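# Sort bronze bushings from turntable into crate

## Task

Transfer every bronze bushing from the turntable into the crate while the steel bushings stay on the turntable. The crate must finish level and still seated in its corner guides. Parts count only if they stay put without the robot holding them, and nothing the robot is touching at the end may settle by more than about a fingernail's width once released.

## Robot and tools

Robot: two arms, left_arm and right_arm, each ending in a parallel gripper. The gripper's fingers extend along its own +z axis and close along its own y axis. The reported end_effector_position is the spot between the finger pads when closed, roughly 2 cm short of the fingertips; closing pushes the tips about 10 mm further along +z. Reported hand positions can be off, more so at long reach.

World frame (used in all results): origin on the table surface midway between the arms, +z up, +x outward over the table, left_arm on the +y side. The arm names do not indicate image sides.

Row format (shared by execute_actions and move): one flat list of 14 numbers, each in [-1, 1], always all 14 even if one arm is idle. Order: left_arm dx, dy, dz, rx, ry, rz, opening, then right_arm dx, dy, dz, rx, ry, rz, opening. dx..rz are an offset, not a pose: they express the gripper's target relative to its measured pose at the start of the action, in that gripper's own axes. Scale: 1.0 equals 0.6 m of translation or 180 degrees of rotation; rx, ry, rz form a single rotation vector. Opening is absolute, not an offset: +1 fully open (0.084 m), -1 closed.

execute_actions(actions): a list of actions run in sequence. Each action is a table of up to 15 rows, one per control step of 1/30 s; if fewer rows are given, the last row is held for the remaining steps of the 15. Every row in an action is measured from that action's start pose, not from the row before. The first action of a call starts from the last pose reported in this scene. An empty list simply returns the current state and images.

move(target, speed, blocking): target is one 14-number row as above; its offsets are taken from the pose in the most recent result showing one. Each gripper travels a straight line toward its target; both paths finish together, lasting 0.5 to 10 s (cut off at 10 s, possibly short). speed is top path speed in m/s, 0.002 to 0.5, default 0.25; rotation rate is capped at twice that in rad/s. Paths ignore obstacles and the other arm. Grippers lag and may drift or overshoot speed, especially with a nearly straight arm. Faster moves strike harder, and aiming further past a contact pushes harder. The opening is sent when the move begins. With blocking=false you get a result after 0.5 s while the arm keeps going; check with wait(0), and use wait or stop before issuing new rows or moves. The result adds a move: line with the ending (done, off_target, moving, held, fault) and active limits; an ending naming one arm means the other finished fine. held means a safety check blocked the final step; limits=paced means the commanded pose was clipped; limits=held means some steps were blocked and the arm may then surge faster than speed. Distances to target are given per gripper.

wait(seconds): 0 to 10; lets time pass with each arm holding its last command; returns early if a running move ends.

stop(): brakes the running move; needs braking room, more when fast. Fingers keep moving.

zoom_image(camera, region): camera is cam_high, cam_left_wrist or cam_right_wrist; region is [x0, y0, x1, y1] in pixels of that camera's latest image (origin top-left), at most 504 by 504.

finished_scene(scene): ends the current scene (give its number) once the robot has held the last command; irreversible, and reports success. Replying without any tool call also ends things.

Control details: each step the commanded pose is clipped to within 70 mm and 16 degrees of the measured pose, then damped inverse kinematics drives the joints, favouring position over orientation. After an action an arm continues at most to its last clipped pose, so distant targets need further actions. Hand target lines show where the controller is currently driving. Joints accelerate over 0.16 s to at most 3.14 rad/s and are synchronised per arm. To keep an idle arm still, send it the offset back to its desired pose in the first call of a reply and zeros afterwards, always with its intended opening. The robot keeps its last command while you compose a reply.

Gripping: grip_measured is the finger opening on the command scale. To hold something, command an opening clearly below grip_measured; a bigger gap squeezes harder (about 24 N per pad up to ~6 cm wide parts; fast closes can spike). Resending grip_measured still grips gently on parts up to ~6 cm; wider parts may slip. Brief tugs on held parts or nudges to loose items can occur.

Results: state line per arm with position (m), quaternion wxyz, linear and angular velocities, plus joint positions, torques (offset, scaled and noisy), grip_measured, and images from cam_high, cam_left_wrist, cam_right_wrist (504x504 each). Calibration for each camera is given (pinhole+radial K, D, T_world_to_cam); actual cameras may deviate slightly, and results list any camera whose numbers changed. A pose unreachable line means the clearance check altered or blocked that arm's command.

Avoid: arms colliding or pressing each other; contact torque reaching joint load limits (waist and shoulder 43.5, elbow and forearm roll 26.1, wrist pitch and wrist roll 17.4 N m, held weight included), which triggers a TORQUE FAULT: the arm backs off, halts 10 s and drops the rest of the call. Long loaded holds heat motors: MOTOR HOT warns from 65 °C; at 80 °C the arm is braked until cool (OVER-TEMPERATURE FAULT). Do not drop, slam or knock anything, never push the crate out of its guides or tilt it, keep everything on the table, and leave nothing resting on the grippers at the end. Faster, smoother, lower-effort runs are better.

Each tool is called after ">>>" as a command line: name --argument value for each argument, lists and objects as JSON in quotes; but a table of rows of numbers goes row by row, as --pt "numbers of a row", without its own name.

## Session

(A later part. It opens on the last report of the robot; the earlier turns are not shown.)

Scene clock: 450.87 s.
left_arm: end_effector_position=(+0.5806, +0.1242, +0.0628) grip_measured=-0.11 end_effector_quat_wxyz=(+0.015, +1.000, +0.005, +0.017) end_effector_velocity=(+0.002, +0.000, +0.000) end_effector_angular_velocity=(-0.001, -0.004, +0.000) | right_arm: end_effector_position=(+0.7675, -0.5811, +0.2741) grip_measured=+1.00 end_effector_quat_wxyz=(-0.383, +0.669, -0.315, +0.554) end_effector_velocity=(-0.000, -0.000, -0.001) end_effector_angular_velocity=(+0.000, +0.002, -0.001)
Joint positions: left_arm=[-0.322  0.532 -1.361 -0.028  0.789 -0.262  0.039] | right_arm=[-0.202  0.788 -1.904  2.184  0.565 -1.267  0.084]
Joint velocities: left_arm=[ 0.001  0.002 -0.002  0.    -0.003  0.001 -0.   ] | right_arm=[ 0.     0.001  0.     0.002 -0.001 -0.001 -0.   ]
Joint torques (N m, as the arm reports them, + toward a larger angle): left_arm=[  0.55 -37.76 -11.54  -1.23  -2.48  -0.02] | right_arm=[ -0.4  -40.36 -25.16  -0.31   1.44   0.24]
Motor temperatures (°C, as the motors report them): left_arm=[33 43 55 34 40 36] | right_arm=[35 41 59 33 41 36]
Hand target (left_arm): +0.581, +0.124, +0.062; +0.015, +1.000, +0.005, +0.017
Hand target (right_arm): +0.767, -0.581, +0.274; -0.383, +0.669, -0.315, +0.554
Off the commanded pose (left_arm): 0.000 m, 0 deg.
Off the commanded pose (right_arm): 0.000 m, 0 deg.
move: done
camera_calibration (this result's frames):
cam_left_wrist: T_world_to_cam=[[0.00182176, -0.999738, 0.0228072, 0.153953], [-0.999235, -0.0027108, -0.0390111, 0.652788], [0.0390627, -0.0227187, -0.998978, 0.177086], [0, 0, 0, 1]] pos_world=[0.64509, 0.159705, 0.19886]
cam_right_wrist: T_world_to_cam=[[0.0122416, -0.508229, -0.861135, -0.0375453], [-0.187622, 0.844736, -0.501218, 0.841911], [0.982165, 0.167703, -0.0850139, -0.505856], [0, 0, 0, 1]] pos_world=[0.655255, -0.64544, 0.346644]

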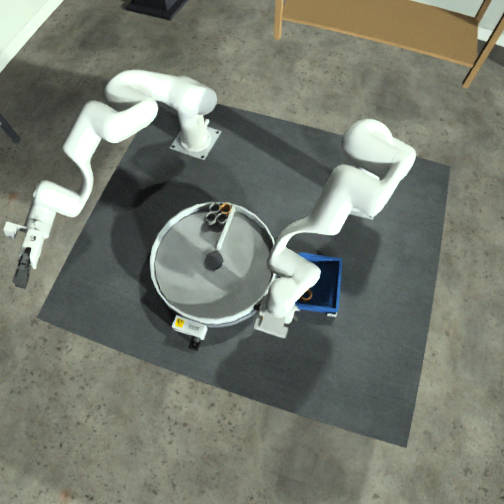

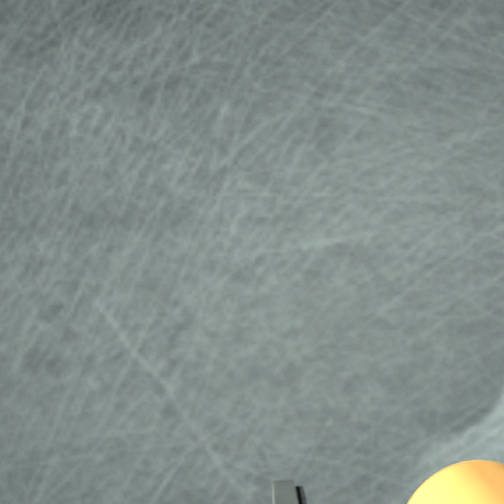

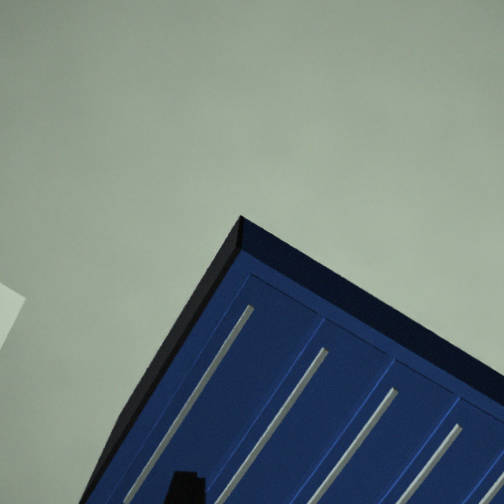

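>>> move --target '[0,0,0.012,0,0,0,-0.27,0,0,0,0,0,0,1]' --speed 0.01

>>> move --target '[0,0,-0.09,0,0,0,-0.27,0,0,0,0,0,0,1]' --speed 0.012

Scene clock: 458.50 s.
left_arm: end_effector_position=(+0.5808, +0.1240, +0.0557) grip_measured=-0.29 end_effector_quat_wxyz=(+0.015, +1.000, +0.005, +0.017) end_effector_velocity=(+0.001, -0.000, -0.000) end_effector_angular_velocity=(-0.001, -0.003, +0.000) | right_arm: end_effector_position=(+0.7675, -0.5811, +0.2741) grip_measured=+1.00 end_effector_quat_wxyz=(-0.383, +0.669, -0.315, +0.554) end_effector_velocity=(+0.000, +0.000, +0.001) end_effector_angular_velocity=(-0.002, -0.001, +0.001)
Joint positions: left_arm=[-0.323  0.545 -1.36  -0.028  0.774 -0.262  0.032] | right_arm=[-0.202  0.788 -1.904  2.184  0.565 -1.267  0.084]
Joint velocities: left_arm=[-0.     0.002 -0.001 -0.001 -0.004  0.    -0.   ] | right_arm=[ 0.    -0.001 -0.    -0.001  0.    -0.001 -0.   ]
Joint torques (N m, as the arm reports them, + toward a larger angle): left_arm=[  0.28 -38.31 -11.79  -1.33  -2.4    0.26] | right_arm=[ -0.67 -40.37 -24.82  -0.3    1.5    0.1 ]
Motor temperatures (°C, as the motors report them): left_arm=[33 44 55 34 40 36] | right_arm=[35 41 59 33 41 36]
Hand target (left_arm): +0.581, +0.124, +0.056; +0.015, +1.000, +0.005, +0.017
Hand target (right_arm): +0.767, -0.581, +0.274; -0.383, +0.669, -0.315, +0.554
Off the commanded pose (left_arm): 0.000 m, 0 deg.
Off the commanded pose (right_arm): 0.000 m, 0 deg.
move: done
camera_calibration (this result's frames):
cam_left_wrist: T_world_to_cam=[[0.00180529, -0.999739, 0.0227826, 0.153909], [-0.999241, -0.00268989, -0.0388573, 0.652709], [0.0389085, -0.0226952, -0.998985, 0.170031], [0, 0, 0, 1]] pos_world=[0.645321, 0.159484, 0.191715]
cam_right_wrist: T_world_to_cam=[[0.0122415, -0.508229, -0.861135, -0.0375452], [-0.187622, 0.844736, -0.501217, 0.841911], [0.982165, 0.167703, -0.0850139, -0.505856], [0, 0, 0, 1]] pos_world=[0.655255, -0.64544, 0.346644]

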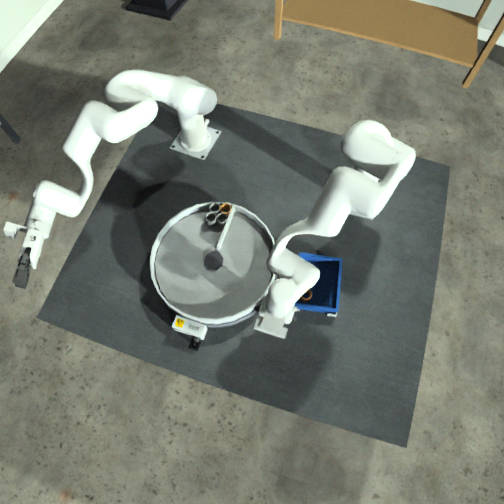

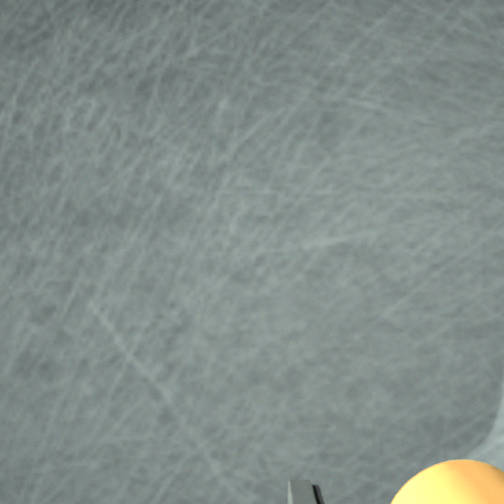

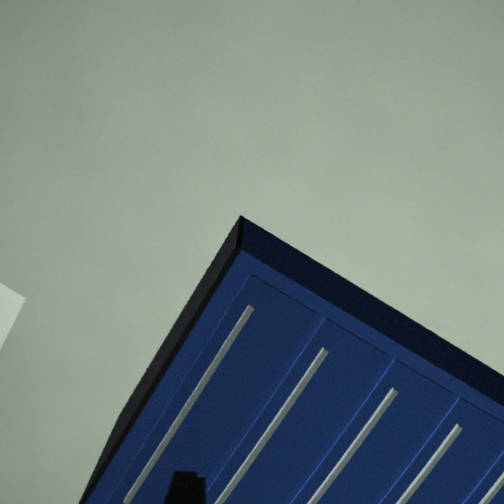

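Scene clock: 463.23 s.
left_arm: end_effector_position=(+0.5790, +0.1257, +0.1095) grip_measured=-0.29 end_effector_quat_wxyz=(+0.015, +1.000, +0.005, +0.017) end_effector_velocity=(-0.002, -0.000, -0.000) end_effector_angular_velocity=(+0.001, +0.005, -0.001) | right_arm: end_effector_position=(+0.7675, -0.5811, +0.2741) grip_measured=+1.00 end_effector_quat_wxyz=(-0.383, +0.669, -0.315, +0.554) end_effector_velocity=(-0.000, -0.000, -0.000) end_effector_angular_velocity=(-0.001, +0.001, -0.001)
Joint positions: left_arm=[-0.32   0.451 -1.383 -0.025  0.891 -0.264  0.032] | right_arm=[-0.202  0.788 -1.904  2.184  0.565 -1.267  0.084]
Joint velocities: left_arm=[-0.001 -0.001  0.002 -0.001  0.004  0.001  0.   ] | right_arm=[-0.    -0.     0.    -0.    -0.002  0.     0.   ]
Joint torques (N m, as the arm reports them, + toward a larger angle): left_arm=[ -0.02 -37.05 -12.19  -1.26  -2.34   0.22] | right_arm=[ -0.54 -40.35 -24.84  -0.52   1.49   0.28]
Motor temperatures (°C, as the motors report them): left_arm=[33 44 55 34 40 36] | right_arm=[35 41 59 33 41 36]
Hand target (left_arm): +0.579, +0.126, +0.110; +0.015, +1.000, +0.005, +0.017
Hand target (right_arm): +0.767, -0.581, +0.274; -0.383, +0.669, -0.315, +0.554
Off the commanded pose (left_arm): 0.000 m, 0 deg.
Off the commanded pose (right_arm): 0.000 m, 0 deg.
move: done
camera_calibration (this result's frames):
cam_left_wrist: T_world_to_cam=[[0.00195141, -0.99974, 0.0226983, 0.154345], [-0.999233, -0.00283713, -0.0390549, 0.652966], [0.0391092, -0.0226047, -0.998979, 0.223817], [0, 0, 0, 1]] pos_world=[0.643411, 0.161216, 0.245586]
cam_right_wrist: T_world_to_cam=[[0.0122413, -0.508229, -0.861135, -0.0375451], [-0.187622, 0.844736, -0.501217, 0.841911], [0.982165, 0.167703, -0.0850141, -0.505856], [0, 0, 0, 1]] pos_world=[0.655255, -0.64544, 0.346644]

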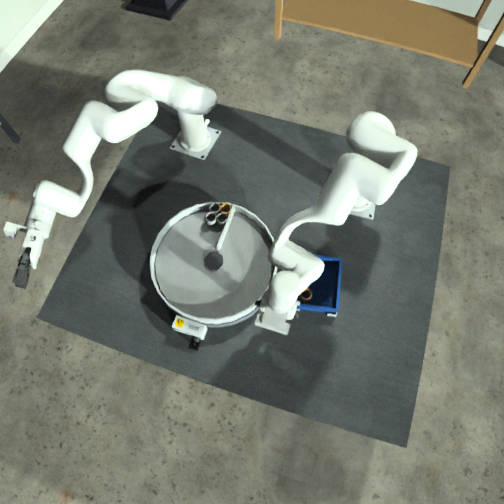

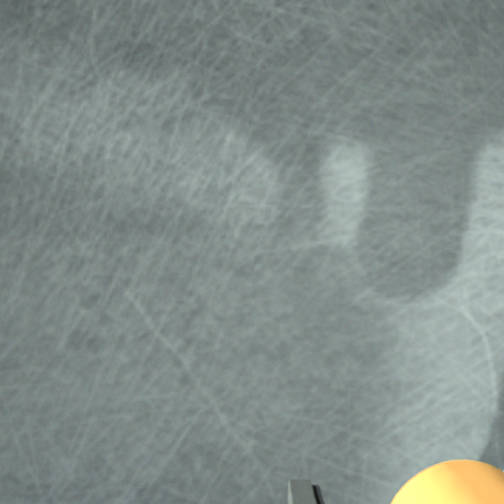

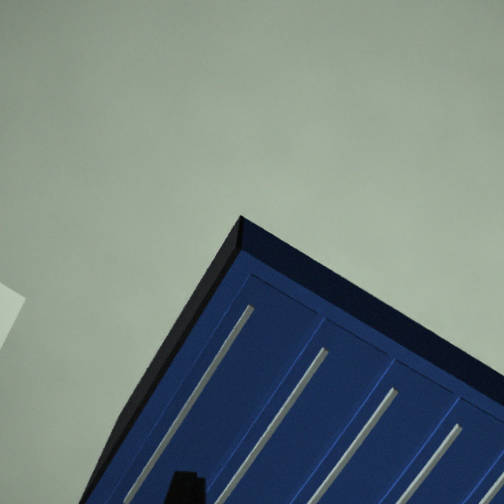

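>>> move --target '[-0.132,0.46,-0.183,0,0,0,-0.27,-0.567,-0.191,-0.343,0.416,-0.212,-0.293,1]' --speed 0.15

Scene clock: 497.17 s.
left_arm: end_effector_position=(+0.4985, -0.1470, +0.2253) grip_measured=-0.29 end_effector_quat_wxyz=(+0.015, +1.000, +0.005, +0.017) end_effector_velocity=(-0.000, -0.001, +0.001) end_effector_angular_velocity=(+0.001, -0.000, +0.000) | right_arm: end_effector_position=(+0.5008, -0.2696, +0.2205) grip_measured=+1.00 end_effector_quat_wxyz=(+0.500, -0.504, -0.498, -0.498) end_effector_velocity=(-0.000, +0.001, +0.000) end_effector_angular_velocity=(-0.003, -0.005, +0.003)
Joint positions: left_arm=[-0.785  0.597 -1.947  0.001  1.304 -0.745  0.032] | right_arm=[-0.153  0.618 -1.392  1.395  1.733 -2.374  0.084]
Joint velocities: left_arm=[-0.002  0.004 -0.008  0.001  0.005 -0.002  0.   ] | right_arm=[ 0.002 -0.002  0.    -0.002 -0.002 -0.004  0.   ]
Joint torques (N m, as the arm reports them, + toward a larger angle): left_arm=[  0.13 -41.94 -12.94  -1.11  -2.6    0.31] | right_arm=[ -0.84 -33.91 -20.28   1.78   1.78   0.21]
Motor temperatures (°C, as the motors report them): left_arm=[33 44 56 34 40 36] | right_arm=[35 41 59 33 41 36]
Hand target (left_arm): +0.498, -0.147, +0.225; +0.015, +1.000, +0.005, +0.017
Hand target (right_arm): +0.501, -0.269, +0.221; +0.500, -0.504, -0.498, -0.497
Off the commanded pose (left_arm): 0.001 m, 0 deg.
Off the commanded pose (right_arm): 0.001 m, 0 deg.
move: done
camera_calibration (this result's frames):
cam_left_wrist: T_world_to_cam=[[0.00279718, -0.999733, 0.0229273, -0.12118], [-0.999209, -0.00370356, -0.039586, 0.576335], [0.0396604, -0.0227985, -0.998953, 0.336121], [0, 0, 0, 1]] pos_world=[0.562888, -0.11135, 0.361362]
cam_right_wrist: T_world_to_cam=[[0.999954, 0.00582451, -0.00761891, -0.466362], [-0.00759781, -0.00363555, -0.999965, 0.292994], [-0.005852, 0.999976, -0.00359113, 0.400435], [0, 0, 0, 1]] pos_world=[0.47091, -0.396644, 0.290868]

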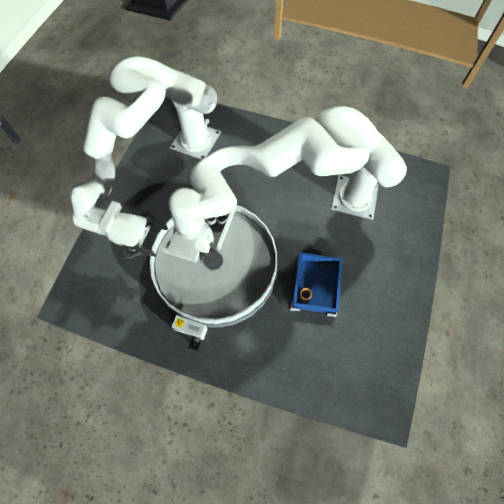

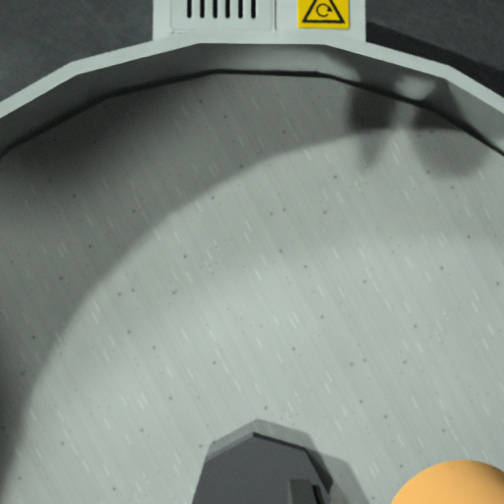

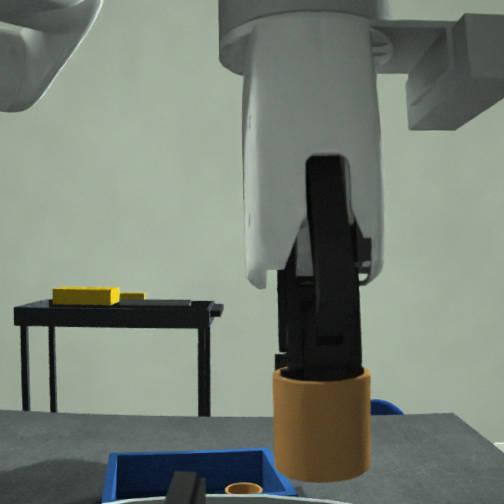

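>>> move --target '[0,0,0,0,0,0,-0.27,0.005,-0.003,0.18,0,0,0,1]' --speed 0.04

Scene clock: 505.87 s.
left_arm: end_effector_position=(+0.4985, -0.1470, +0.2253) grip_measured=-0.29 end_effector_quat_wxyz=(+0.015, +1.000, +0.005, +0.017) end_effector_velocity=(-0.000, +0.000, -0.000) end_effector_angular_velocity=(+0.001, +0.001, +0.000) | right_arm: end_effector_position=(+0.4993, -0.1619, +0.2232) grip_measured=+1.00 end_effector_quat_wxyz=(+0.500, -0.504, -0.498, -0.497) end_effector_velocity=(+0.000, +0.001, -0.001) end_effector_angular_velocity=(-0.002, -0.002, -0.002)
Joint positions: left_arm=[-0.785  0.597 -1.947  0.001  1.304 -0.745  0.032] | right_arm=[ 0.062  0.566 -1.315  1.551  1.582 -2.385  0.084]
Joint velocities: left_arm=[-0.     0.     0.001 -0.     0.    -0.     0.   ] | right_arm=[ 0.002 -0.     0.001  0.002 -0.004 -0.002 -0.   ]
Joint torques (N m, as the arm reports them, + toward a larger angle): left_arm=[ -0.2  -41.88 -12.99  -1.5   -2.72   0.35] | right_arm=[ -0.88 -33.36 -20.42   1.38   1.74   0.31]
Motor temperatures (°C, as the motors report them): left_arm=[33 45 57 34 40 36] | right_arm=[35 41 58 33 41 36]
Hand target (left_arm): +0.499, -0.147, +0.225; +0.015, +1.000, +0.005, +0.017
Hand target (right_arm): +0.499, -0.162, +0.223; +0.500, -0.504, -0.498, -0.497
Off the commanded pose (left_arm): 0.000 m, 0 deg.
Off the commanded pose (right_arm): 0.000 m, 0 deg.
move: done
camera_calibration (this result's frames):
cam_left_wrist: T_world_to_cam=[[0.00279662, -0.999733, 0.0229278, -0.121181], [-0.999209, -0.00370302, -0.0395861, 0.576335], [0.0396605, -0.022799, -0.998953, 0.336121], [0, 0, 0, 1]] pos_world=[0.562887, -0.111351, 0.361362]
cam_right_wrist: T_world_to_cam=[[0.999955, 0.00572377, -0.00755608, -0.46544], [-0.00753411, -0.00384991, -0.999964, 0.29594], [-0.00575265, 0.999976, -0.00380662, 0.292773], [0, 0, 0, 1]] pos_world=[0.469333, -0.288963, 0.293527]

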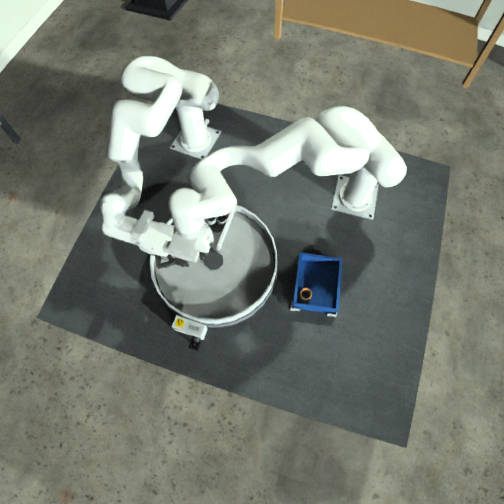

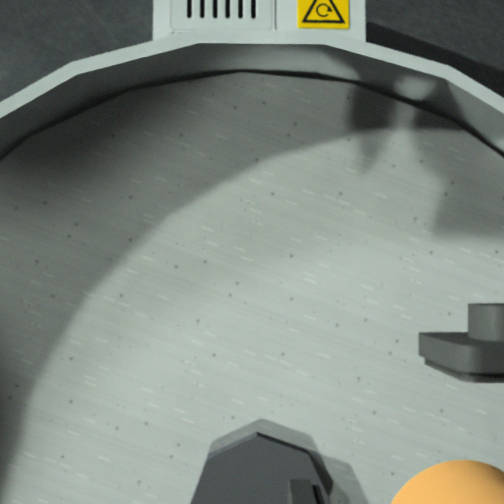

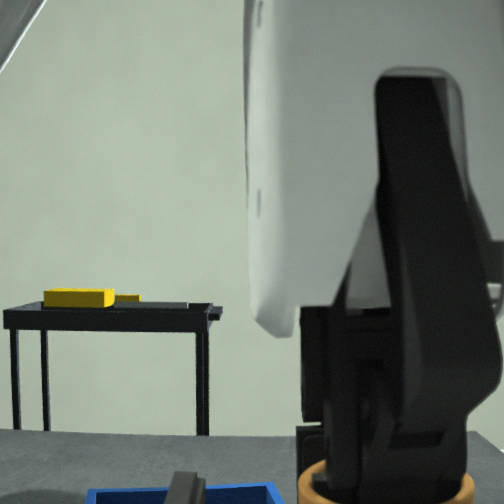

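Close the right gripper on the ring.

>>> move --target '[0,0,0,0,0,0,-0.27,0,0,0,0,0,0,-1]' --speed 0.02

Scene clock: 509.37 s.
left_arm: end_effector_position=(+0.4990, -0.1467, +0.2253) grip_measured=-0.29 end_effector_quat_wxyz=(+0.015, +1.000, +0.005, +0.018) end_effector_velocity=(+0.000, +0.000, +0.000) end_effector_angular_velocity=(-0.000, -0.001, +0.001) | right_arm: end_effector_position=(+0.4989, -0.1616, +0.2231) grip_measured=-0.13 end_effector_quat_wxyz=(+0.500, -0.504, -0.498, -0.497) end_effector_velocity=(+0.000, -0.000, -0.000) end_effector_angular_velocity=(+0.000, +0.001, -0.002)
Joint positions: left_arm=[-0.784  0.597 -1.948  0.001  1.304 -0.745  0.032] | right_arm=[ 0.063  0.566 -1.314  1.55   1.583 -2.385  0.038]
Joint velocities: left_arm=[ 0.    -0.    -0.001  0.    -0.    -0.001  0.   ] | right_arm=[-0.001  0.001  0.     0.001 -0.001 -0.     0.   ]
Joint torques (N m, as the arm reports them, + toward a larger angle): left_arm=[ -2.83 -42.59 -11.95  -2.05  -1.39   0.12] | right_arm=[ -2.4  -32.6  -22.2    3.13   0.37   0.49]
Motor temperatures (°C, as the motors report them): left_arm=[33 45 57 34 40 36] | right_arm=[35 41 58 33 41 36]
Hand target (left_arm): +0.499, -0.147, +0.225; +0.015, +1.000, +0.005, +0.017
Hand target (right_arm): +0.499, -0.162, +0.223; +0.500, -0.504, -0.498, -0.497
Off the commanded pose (left_arm): 0.001 m, 0 deg.
Off the commanded pose (right_arm): 0.000 m, 0 deg.
move: done
camera_calibration (this result's frames):
cam_left_wrist: T_world_to_cam=[[0.00345234, -0.999727, 0.0231068, -0.121298], [-0.999179, -0.0043814, -0.0402781, 0.57686], [0.0403683, -0.0229488, -0.998921, 0.335781], [0, 0, 0, 1]] pos_world=[0.56325, -0.111032, 0.361456]
cam_right_wrist: T_world_to_cam=[[0.999945, 0.00692454, -0.00781462, -0.464777], [-0.00778986, -0.00359517, -0.999963, 0.296078], [-0.00695238, 0.99997, -0.00354103, 0.293038], [0, 0, 0, 1]] pos_world=[0.469095, -0.288746, 0.293473]

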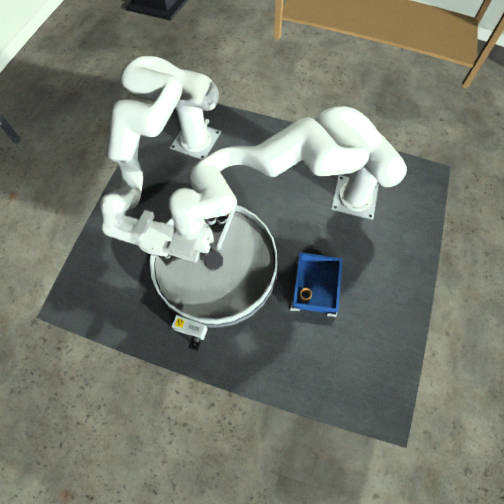

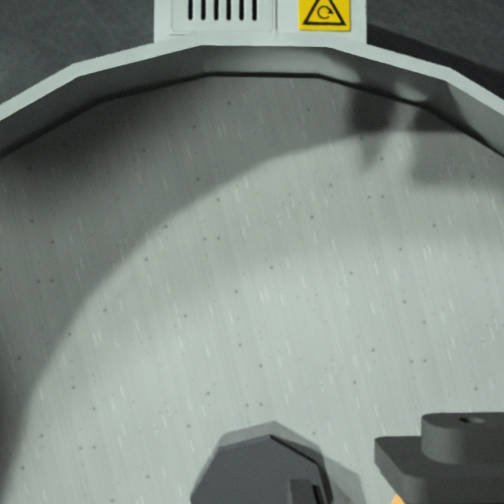

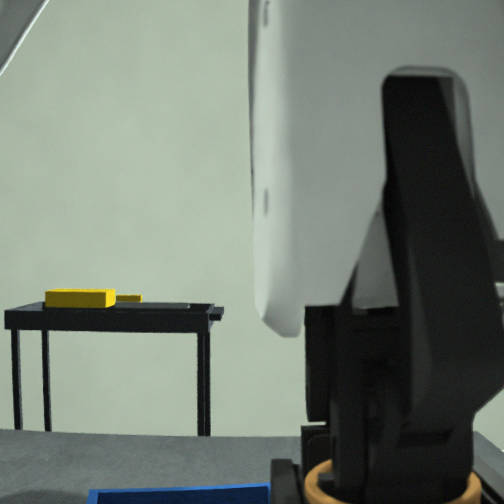

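Right holds it (38 mm). Lift the left finger out slowly.

>>> move --target '[0,0,-0.12,0,0,0,-0.27,0,0,0,0,0,0,-1]' --speed 0.015

Scene clock: 521.73 s.
left_arm: end_effector_position=(+0.4965, -0.1443, +0.2971) grip_measured=-0.29 end_effector_quat_wxyz=(+0.015, +1.000, +0.006, +0.018) end_effector_velocity=(-0.000, +0.000, +0.000) end_effector_angular_velocity=(+0.001, +0.002, +0.001) | right_arm: end_effector_position=(+0.4989, -0.1616, +0.2231) grip_measured=-0.14 end_effector_quat_wxyz=(+0.500, -0.504, -0.498, -0.497) end_effector_velocity=(+0.000, -0.000, +0.000) end_effector_angular_velocity=(+0.001, -0.002, -0.001)
Joint positions: left_arm=[-0.784  0.623 -2.195  0.001  1.525 -0.745  0.032] | right_arm=[ 0.063  0.566 -1.314  1.55   1.583 -2.385  0.038]
Joint velocities: left_arm=[ 0.     0.005 -0.009 -0.001  0.007 -0.    -0.   ] | right_arm=[-0.    -0.     0.     0.001  0.    -0.001  0.   ]
Joint torques (N m, as the arm reports them, + toward a larger angle): left_arm=[  0.59 -40.7  -12.22  -1.15  -2.31   0.09] | right_arm=[ -0.64 -33.6  -20.95   1.61   1.85   0.25]
Motor temperatures (°C, as the motors report them): left_arm=[33 45 56 34 40 36] | right_arm=[35 40 58 34 41 36]
Hand target (left_arm): +0.496, -0.144, +0.297; +0.015, +1.000, +0.006, +0.018
Hand target (right_arm): +0.499, -0.162, +0.223; +0.500, -0.504, -0.498, -0.497
Off the commanded pose (left_arm): 0.000 m, 0 deg.
Off the commanded pose (right_arm): 0.000 m, 0 deg.
move: done
camera_calibration (this result's frames):
cam_left_wrist: T_world_to_cam=[[0.00381067, -0.999725, 0.0231603, -0.12076], [-0.999173, -0.00474439, -0.0403954, 0.577191], [0.0404941, -0.0229872, -0.998915, 0.407615], [0, 0, 0, 1]] pos_world=[0.560668, -0.108619, 0.433286]
cam_right_wrist: T_world_to_cam=[[0.999946, 0.0069226, -0.00781389, -0.464778], [-0.00778914, -0.00359551, -0.999963, 0.296078], [-0.00695044, 0.99997, -0.00354139, 0.293038], [0, 0, 0, 1]] pos_world=[0.469095, -0.288747, 0.293473]

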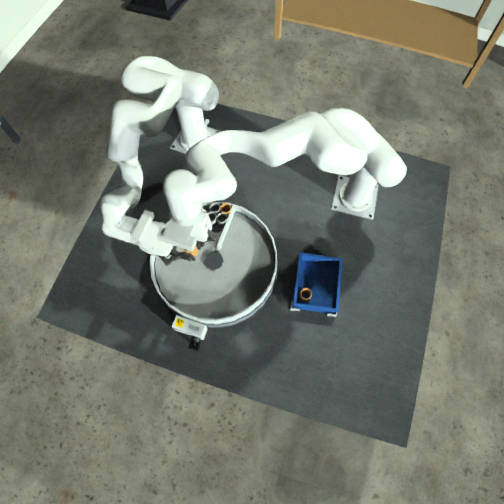

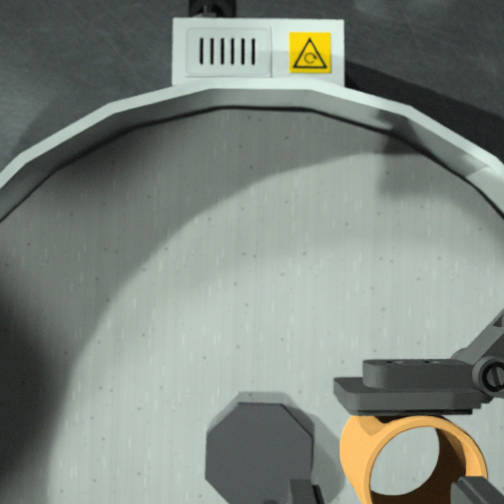

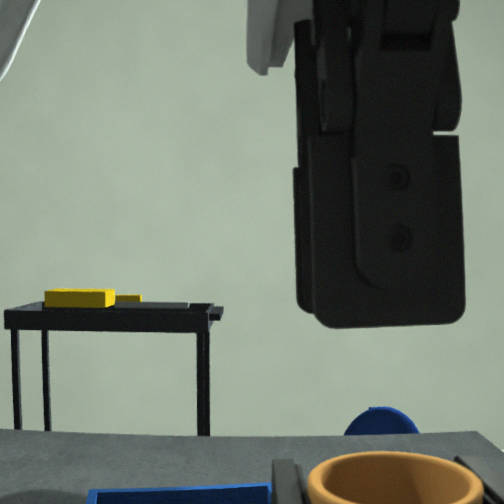

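>>> move --target '[0.004,0.028,0.05,0,0,0,0.2,0,0,0,0,0,0,-1]' --speed 0.04

Scene clock: 533.30 s.
left_arm: end_effector_position=(+0.5001, -0.1620, +0.2681) grip_measured=+0.19 end_effector_quat_wxyz=(+0.015, +1.000, +0.006, +0.018) end_effector_velocity=(+0.001, -0.001, +0.001) end_effector_angular_velocity=(-0.003, -0.004, +0.000) | right_arm: end_effector_position=(+0.4989, -0.1616, +0.2231) grip_measured=-0.14 end_effector_quat_wxyz=(+0.500, -0.504, -0.498, -0.497) end_effector_velocity=(-0.001, +0.000, -0.001) end_effector_angular_velocity=(+0.002, +0.003, +0.001)
Joint positions: left_arm=[-0.801  0.681 -2.205  0.002  1.477 -0.762  0.052] | right_arm=[ 0.063  0.566 -1.314  1.55   1.583 -2.385  0.038]
Joint velocities: left_arm=[-0.001  0.001 -0.004  0.001 -0.002 -0.001 -0.   ] | right_arm=[ 0.     0.001  0.001  0.     0.002  0.001 -0.   ]
Joint torques (N m, as the arm reports them, + toward a larger angle): left_arm=[  0.   -41.7  -11.97  -1.35  -2.21  -0.01] | right_arm=[ -0.74 -33.81 -20.95   1.89   1.9    0.28]
Motor temperatures (°C, as the motors report them): left_arm=[33 45 56 34 40 36] | right_arm=[35 40 57 33 41 36]
Hand target (left_arm): +0.500, -0.162, +0.268; +0.015, +1.000, +0.006, +0.018
Hand target (right_arm): +0.499, -0.162, +0.223; +0.500, -0.504, -0.498, -0.497
Off the commanded pose (left_arm): 0.000 m, 0 deg.
Off the commanded pose (right_arm): 0.000 m, 0 deg.
move: done
camera_calibration (this result's frames):
cam_left_wrist: T_world_to_cam=[[0.0037673, -0.999717, 0.0234786, -0.137856], [-0.999159, -0.00472153, -0.0407206, 0.579693], [0.0408199, -0.0233055, -0.998895, 0.377874], [0, 0, 0, 1]] pos_world=[0.564301, -0.126274, 0.404298]
cam_right_wrist: T_world_to_cam=[[0.999946, 0.00692253, -0.00781357, -0.464778], [-0.00778882, -0.00359546, -0.999963, 0.296078], [-0.00695037, 0.99997, -0.00354135, 0.293038], [0, 0, 0, 1]] pos_world=[0.469095, -0.288747, 0.293473]

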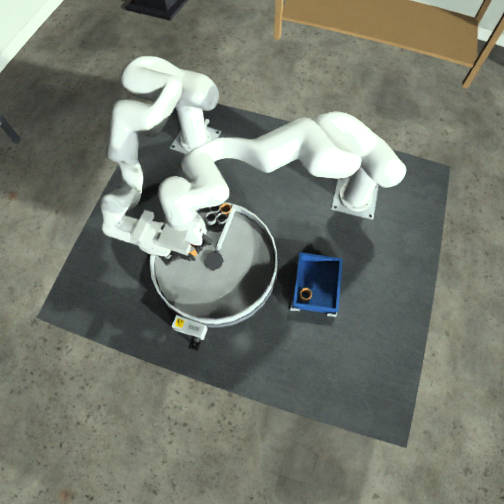

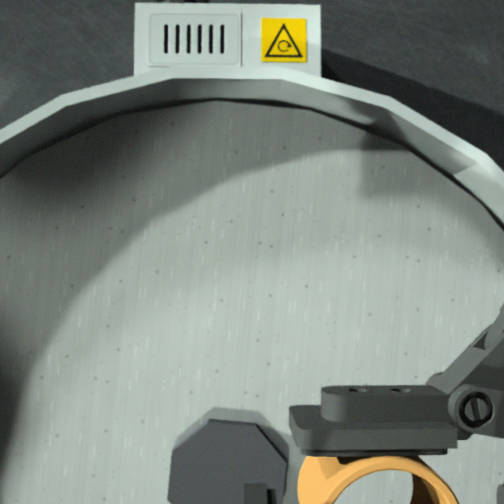

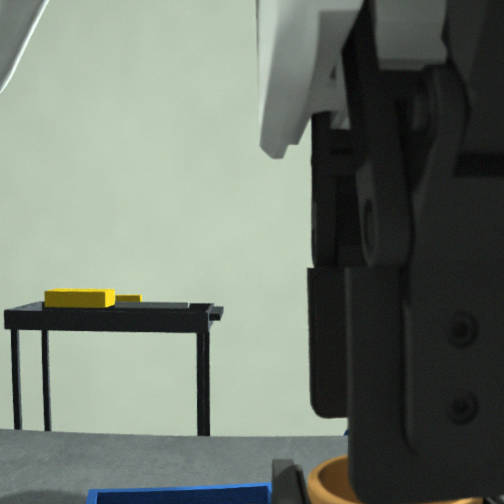

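>>> move --target '[0,0,0.05,0,0,0,0.2,0,0,0,0,0,0,-1]' --speed 0.015

Scene clock: 541.03 s.
left_arm: end_effector_position=(+0.5012, -0.1630, +0.2383) grip_measured=+0.19 end_effector_quat_wxyz=(+0.015, +1.000, +0.006, +0.018) end_effector_velocity=(+0.001, -0.000, +0.001) end_effector_angular_velocity=(-0.003, -0.003, +0.001) | right_arm: end_effector_position=(+0.4989, -0.1616, +0.2231) grip_measured=-0.14 end_effector_quat_wxyz=(+0.500, -0.504, -0.498, -0.497) end_effector_velocity=(-0.000, +0.000, +0.001) end_effector_angular_velocity=(+0.003, +0.002, +0.001)
Joint positions: left_arm=[-0.801  0.666 -2.095  0.002  1.382 -0.762  0.052] | right_arm=[ 0.063  0.566 -1.314  1.55   1.583 -2.385  0.038]
Joint velocities: left_arm=[ 0.001 -0.003  0.004 -0.    -0.005 -0.001  0.   ] | right_arm=[ 0.    -0.     0.001  0.002  0.003  0.002 -0.   ]
Joint torques (N m, as the arm reports them, + toward a larger angle): left_arm=[  0.24 -42.32 -12.51  -1.44  -2.37  -0.06] | right_arm=[ -0.84 -33.84 -20.89   2.03   1.98   0.31]
Motor temperatures (°C, as the motors report them): left_arm=[33 46 57 34 40 36] | right_arm=[35 40 57 33 41 36]
Hand target (left_arm): +0.501, -0.163, +0.238; +0.015, +1.000, +0.006, +0.018
Hand target (right_arm): +0.499, -0.162, +0.223; +0.500, -0.504, -0.498, -0.497
Off the commanded pose (left_arm): 0.000 m, 0 deg.
Off the commanded pose (right_arm): 0.000 m, 0 deg.
move: done
camera_calibration (this result's frames):
cam_left_wrist: T_world_to_cam=[[0.00361353, -0.999719, 0.0234142, -0.138064], [-0.999164, -0.00456313, -0.0406309, 0.579544], [0.0407263, -0.0232478, -0.9989, 0.348013], [0, 0, 0, 1]] pos_world=[0.565385, -0.12729, 0.37441]
cam_right_wrist: T_world_to_cam=[[0.999946, 0.00692257, -0.00781354, -0.464778], [-0.00778878, -0.00359547, -0.999963, 0.296078], [-0.00695041, 0.99997, -0.00354135, 0.293038], [0, 0, 0, 1]] pos_world=[0.469095, -0.288747, 0.293473]

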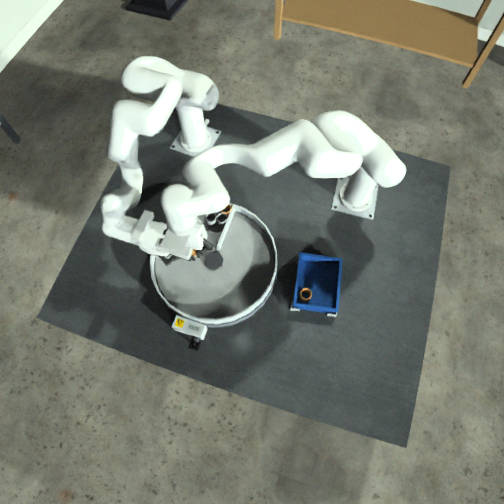

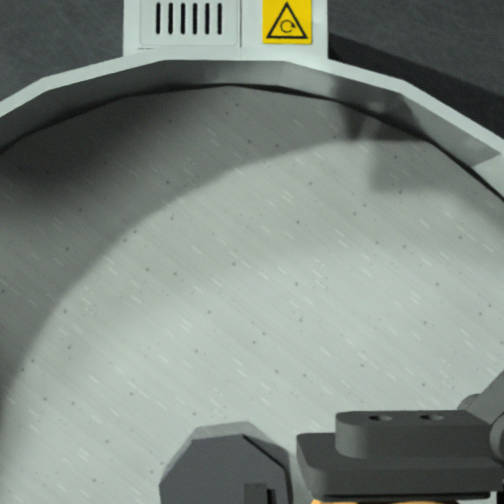

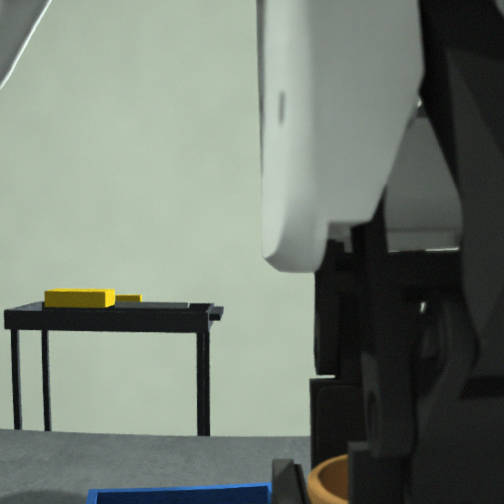

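Close left, then open right.

>>> move --target '[0,0,0,0,0,0,-1,0,0,0,0,0,0,-1]' --speed 0.02

>>> move --target '[0,0,0,0,0,0,-1,0,0,0,0,0,0,1]' --speed 0.02

Scene clock: 545.93 s.
left_arm: end_effector_position=(+0.5010, -0.1636, +0.2387) grip_measured=-0.15 end_effector_quat_wxyz=(+0.016, +1.000, +0.005, +0.018) end_effector_velocity=(+0.000, +0.001, -0.000) end_effector_angular_velocity=(+0.001, +0.000, +0.001) | right_arm: end_effector_position=(+0.4986, -0.1612, +0.2231) grip_measured=-0.15 end_effector_quat_wxyz=(+0.501, -0.504, -0.499, -0.497) end_effector_velocity=(+0.001, -0.000, +0.000) end_effector_angular_velocity=(+0.001, -0.000, -0.002)
Joint positions: left_arm=[-0.801  0.666 -2.095  0.002  1.381 -0.762  0.038] | right_arm=[ 0.063  0.566 -1.314  1.55   1.583 -2.385  0.038]
Joint velocities: left_arm=[ 0.001  0.    -0.     0.     0.001  0.     0.   ] | right_arm=[-0.001 -0.    -0.     0.002  0.    -0.    -0.   ]
Joint torques (N m, as the arm reports them, + toward a larger angle): left_arm=[  3.9  -41.12 -10.86   0.34  -0.1    0.11] | right_arm=[ -5.95 -34.32 -21.74   2.03   1.45   0.2 ]
Motor temperatures (°C, as the motors report them): left_arm=[33 46 57 34 40 36] | right_arm=[35 40 57 33 41 36]
Hand target (left_arm): +0.501, -0.163, +0.238; +0.015, +1.000, +0.006, +0.018
Hand target (right_arm): +0.499, -0.162, +0.223; +0.500, -0.504, -0.498, -0.497
Off the commanded pose (left_arm): 0.001 m, 0 deg.
Off the commanded pose (right_arm): 0.001 m, 0 deg.
move: done
camera_calibration (this result's frames):
cam_left_wrist: T_world_to_cam=[[0.00296347, -0.999691, 0.0246764, -0.138653], [-0.999139, -0.0039813, -0.0413009, 0.579617], [0.0413863, -0.0245327, -0.998842, 0.347853], [0, 0, 0, 1]] pos_world=[0.565133, -0.127768, 0.37481]
cam_right_wrist: T_world_to_cam=[[0.999936, 0.00793125, -0.00804929, -0.464282], [-0.00802179, -0.00349247, -0.999962, 0.296136], [-0.00795906, 0.999962, -0.00342862, 0.293049], [0, 0, 0, 1]] pos_world=[0.46896, -0.288322, 0.293392]

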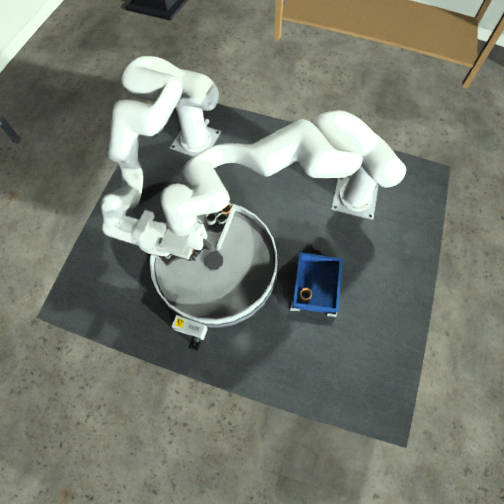

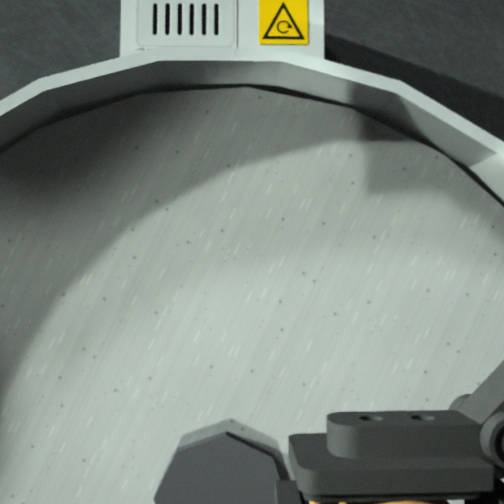

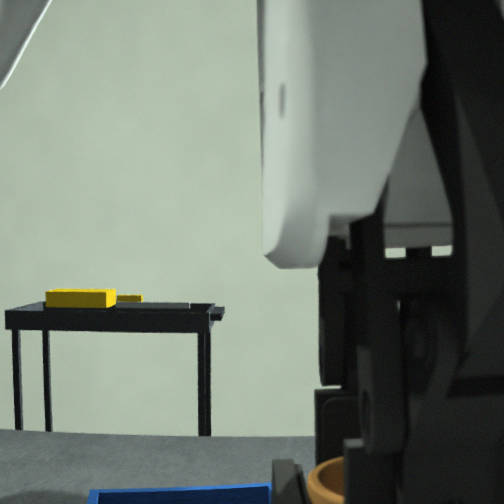

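Scene clock: 546.50 s.
left_arm: end_effector_position=(+0.5011, -0.1635, +0.2385) grip_measured=-0.15 end_effector_quat_wxyz=(+0.016, +1.000, +0.005, +0.018) end_effector_velocity=(-0.000, -0.001, +0.000) end_effector_angular_velocity=(-0.002, -0.000, -0.001) | right_arm: end_effector_position=(+0.4987, -0.1613, +0.2231) grip_measured=+1.00 end_effector_quat_wxyz=(+0.501, -0.504, -0.498, -0.497) end_effector_velocity=(-0.000, +0.001, +0.001) end_effector_angular_velocity=(+0.002, -0.000, +0.002)
Joint positions: left_arm=[-0.801  0.666 -2.095  0.002  1.381 -0.762  0.038] | right_arm=[ 0.063  0.566 -1.314  1.55   1.583 -2.385  0.084]
Joint velocities: left_arm=[-0.001  0.    -0.    -0.001 -0.001 -0.    -0.   ] | right_arm=[ 0.002  0.    -0.001  0.001  0.002  0.     0.   ]
Joint torques (N m, as the arm reports them, + toward a larger angle): left_arm=[  0.46 -42.44 -12.92  -1.27  -2.63   0.09] | right_arm=[ -0.86 -33.54 -20.58   1.58   1.91   0.36]
Motor temperatures (°C, as the motors report them): left_arm=[33 46 57 34 40 36] | right_arm=[35 40 57 33 41 36]
Hand target (left_arm): +0.501, -0.164, +0.239; +0.016, +1.000, +0.005, +0.018
Hand target (right_arm): +0.499, -0.161, +0.223; +0.501, -0.504, -0.499, -0.497
Off the commanded pose (left_arm): 0.000 m, 0 deg.
Off the commanded pose (right_arm): 0.000 m, 0 deg.
move: done
camera_calibration (this result's frames):
cam_left_wrist: T_world_to_cam=[[0.00315749, -0.9997, 0.0242988, -0.138487], [-0.999149, -0.00415327, -0.04104, 0.579572], [0.0411286, -0.0241485, -0.998862, 0.347885], [0, 0, 0, 1]] pos_world=[0.565208, -0.127637, 0.374639]
cam_right_wrist: T_world_to_cam=[[0.999939, 0.00766259, -0.00794151, -0.464428], [-0.00791493, -0.0034928, -0.999963, 0.296131], [-0.00769004, 0.999965, -0.00343194, 0.293047], [0, 0, 0, 1]] pos_world=[0.468998, -0.288443, 0.293438]

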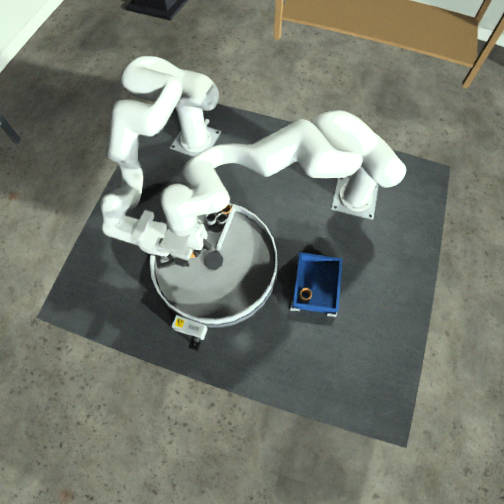

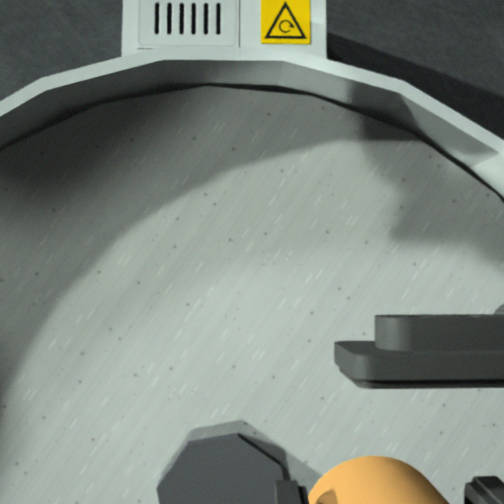

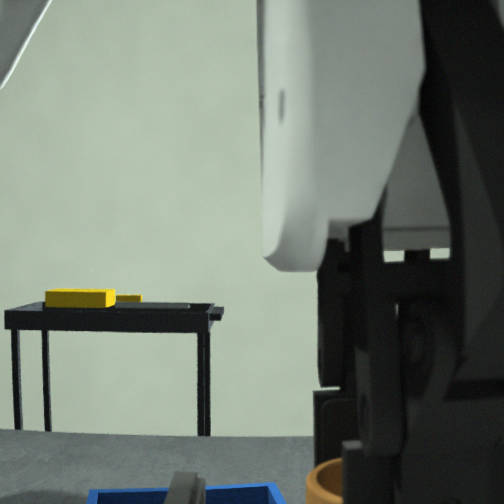

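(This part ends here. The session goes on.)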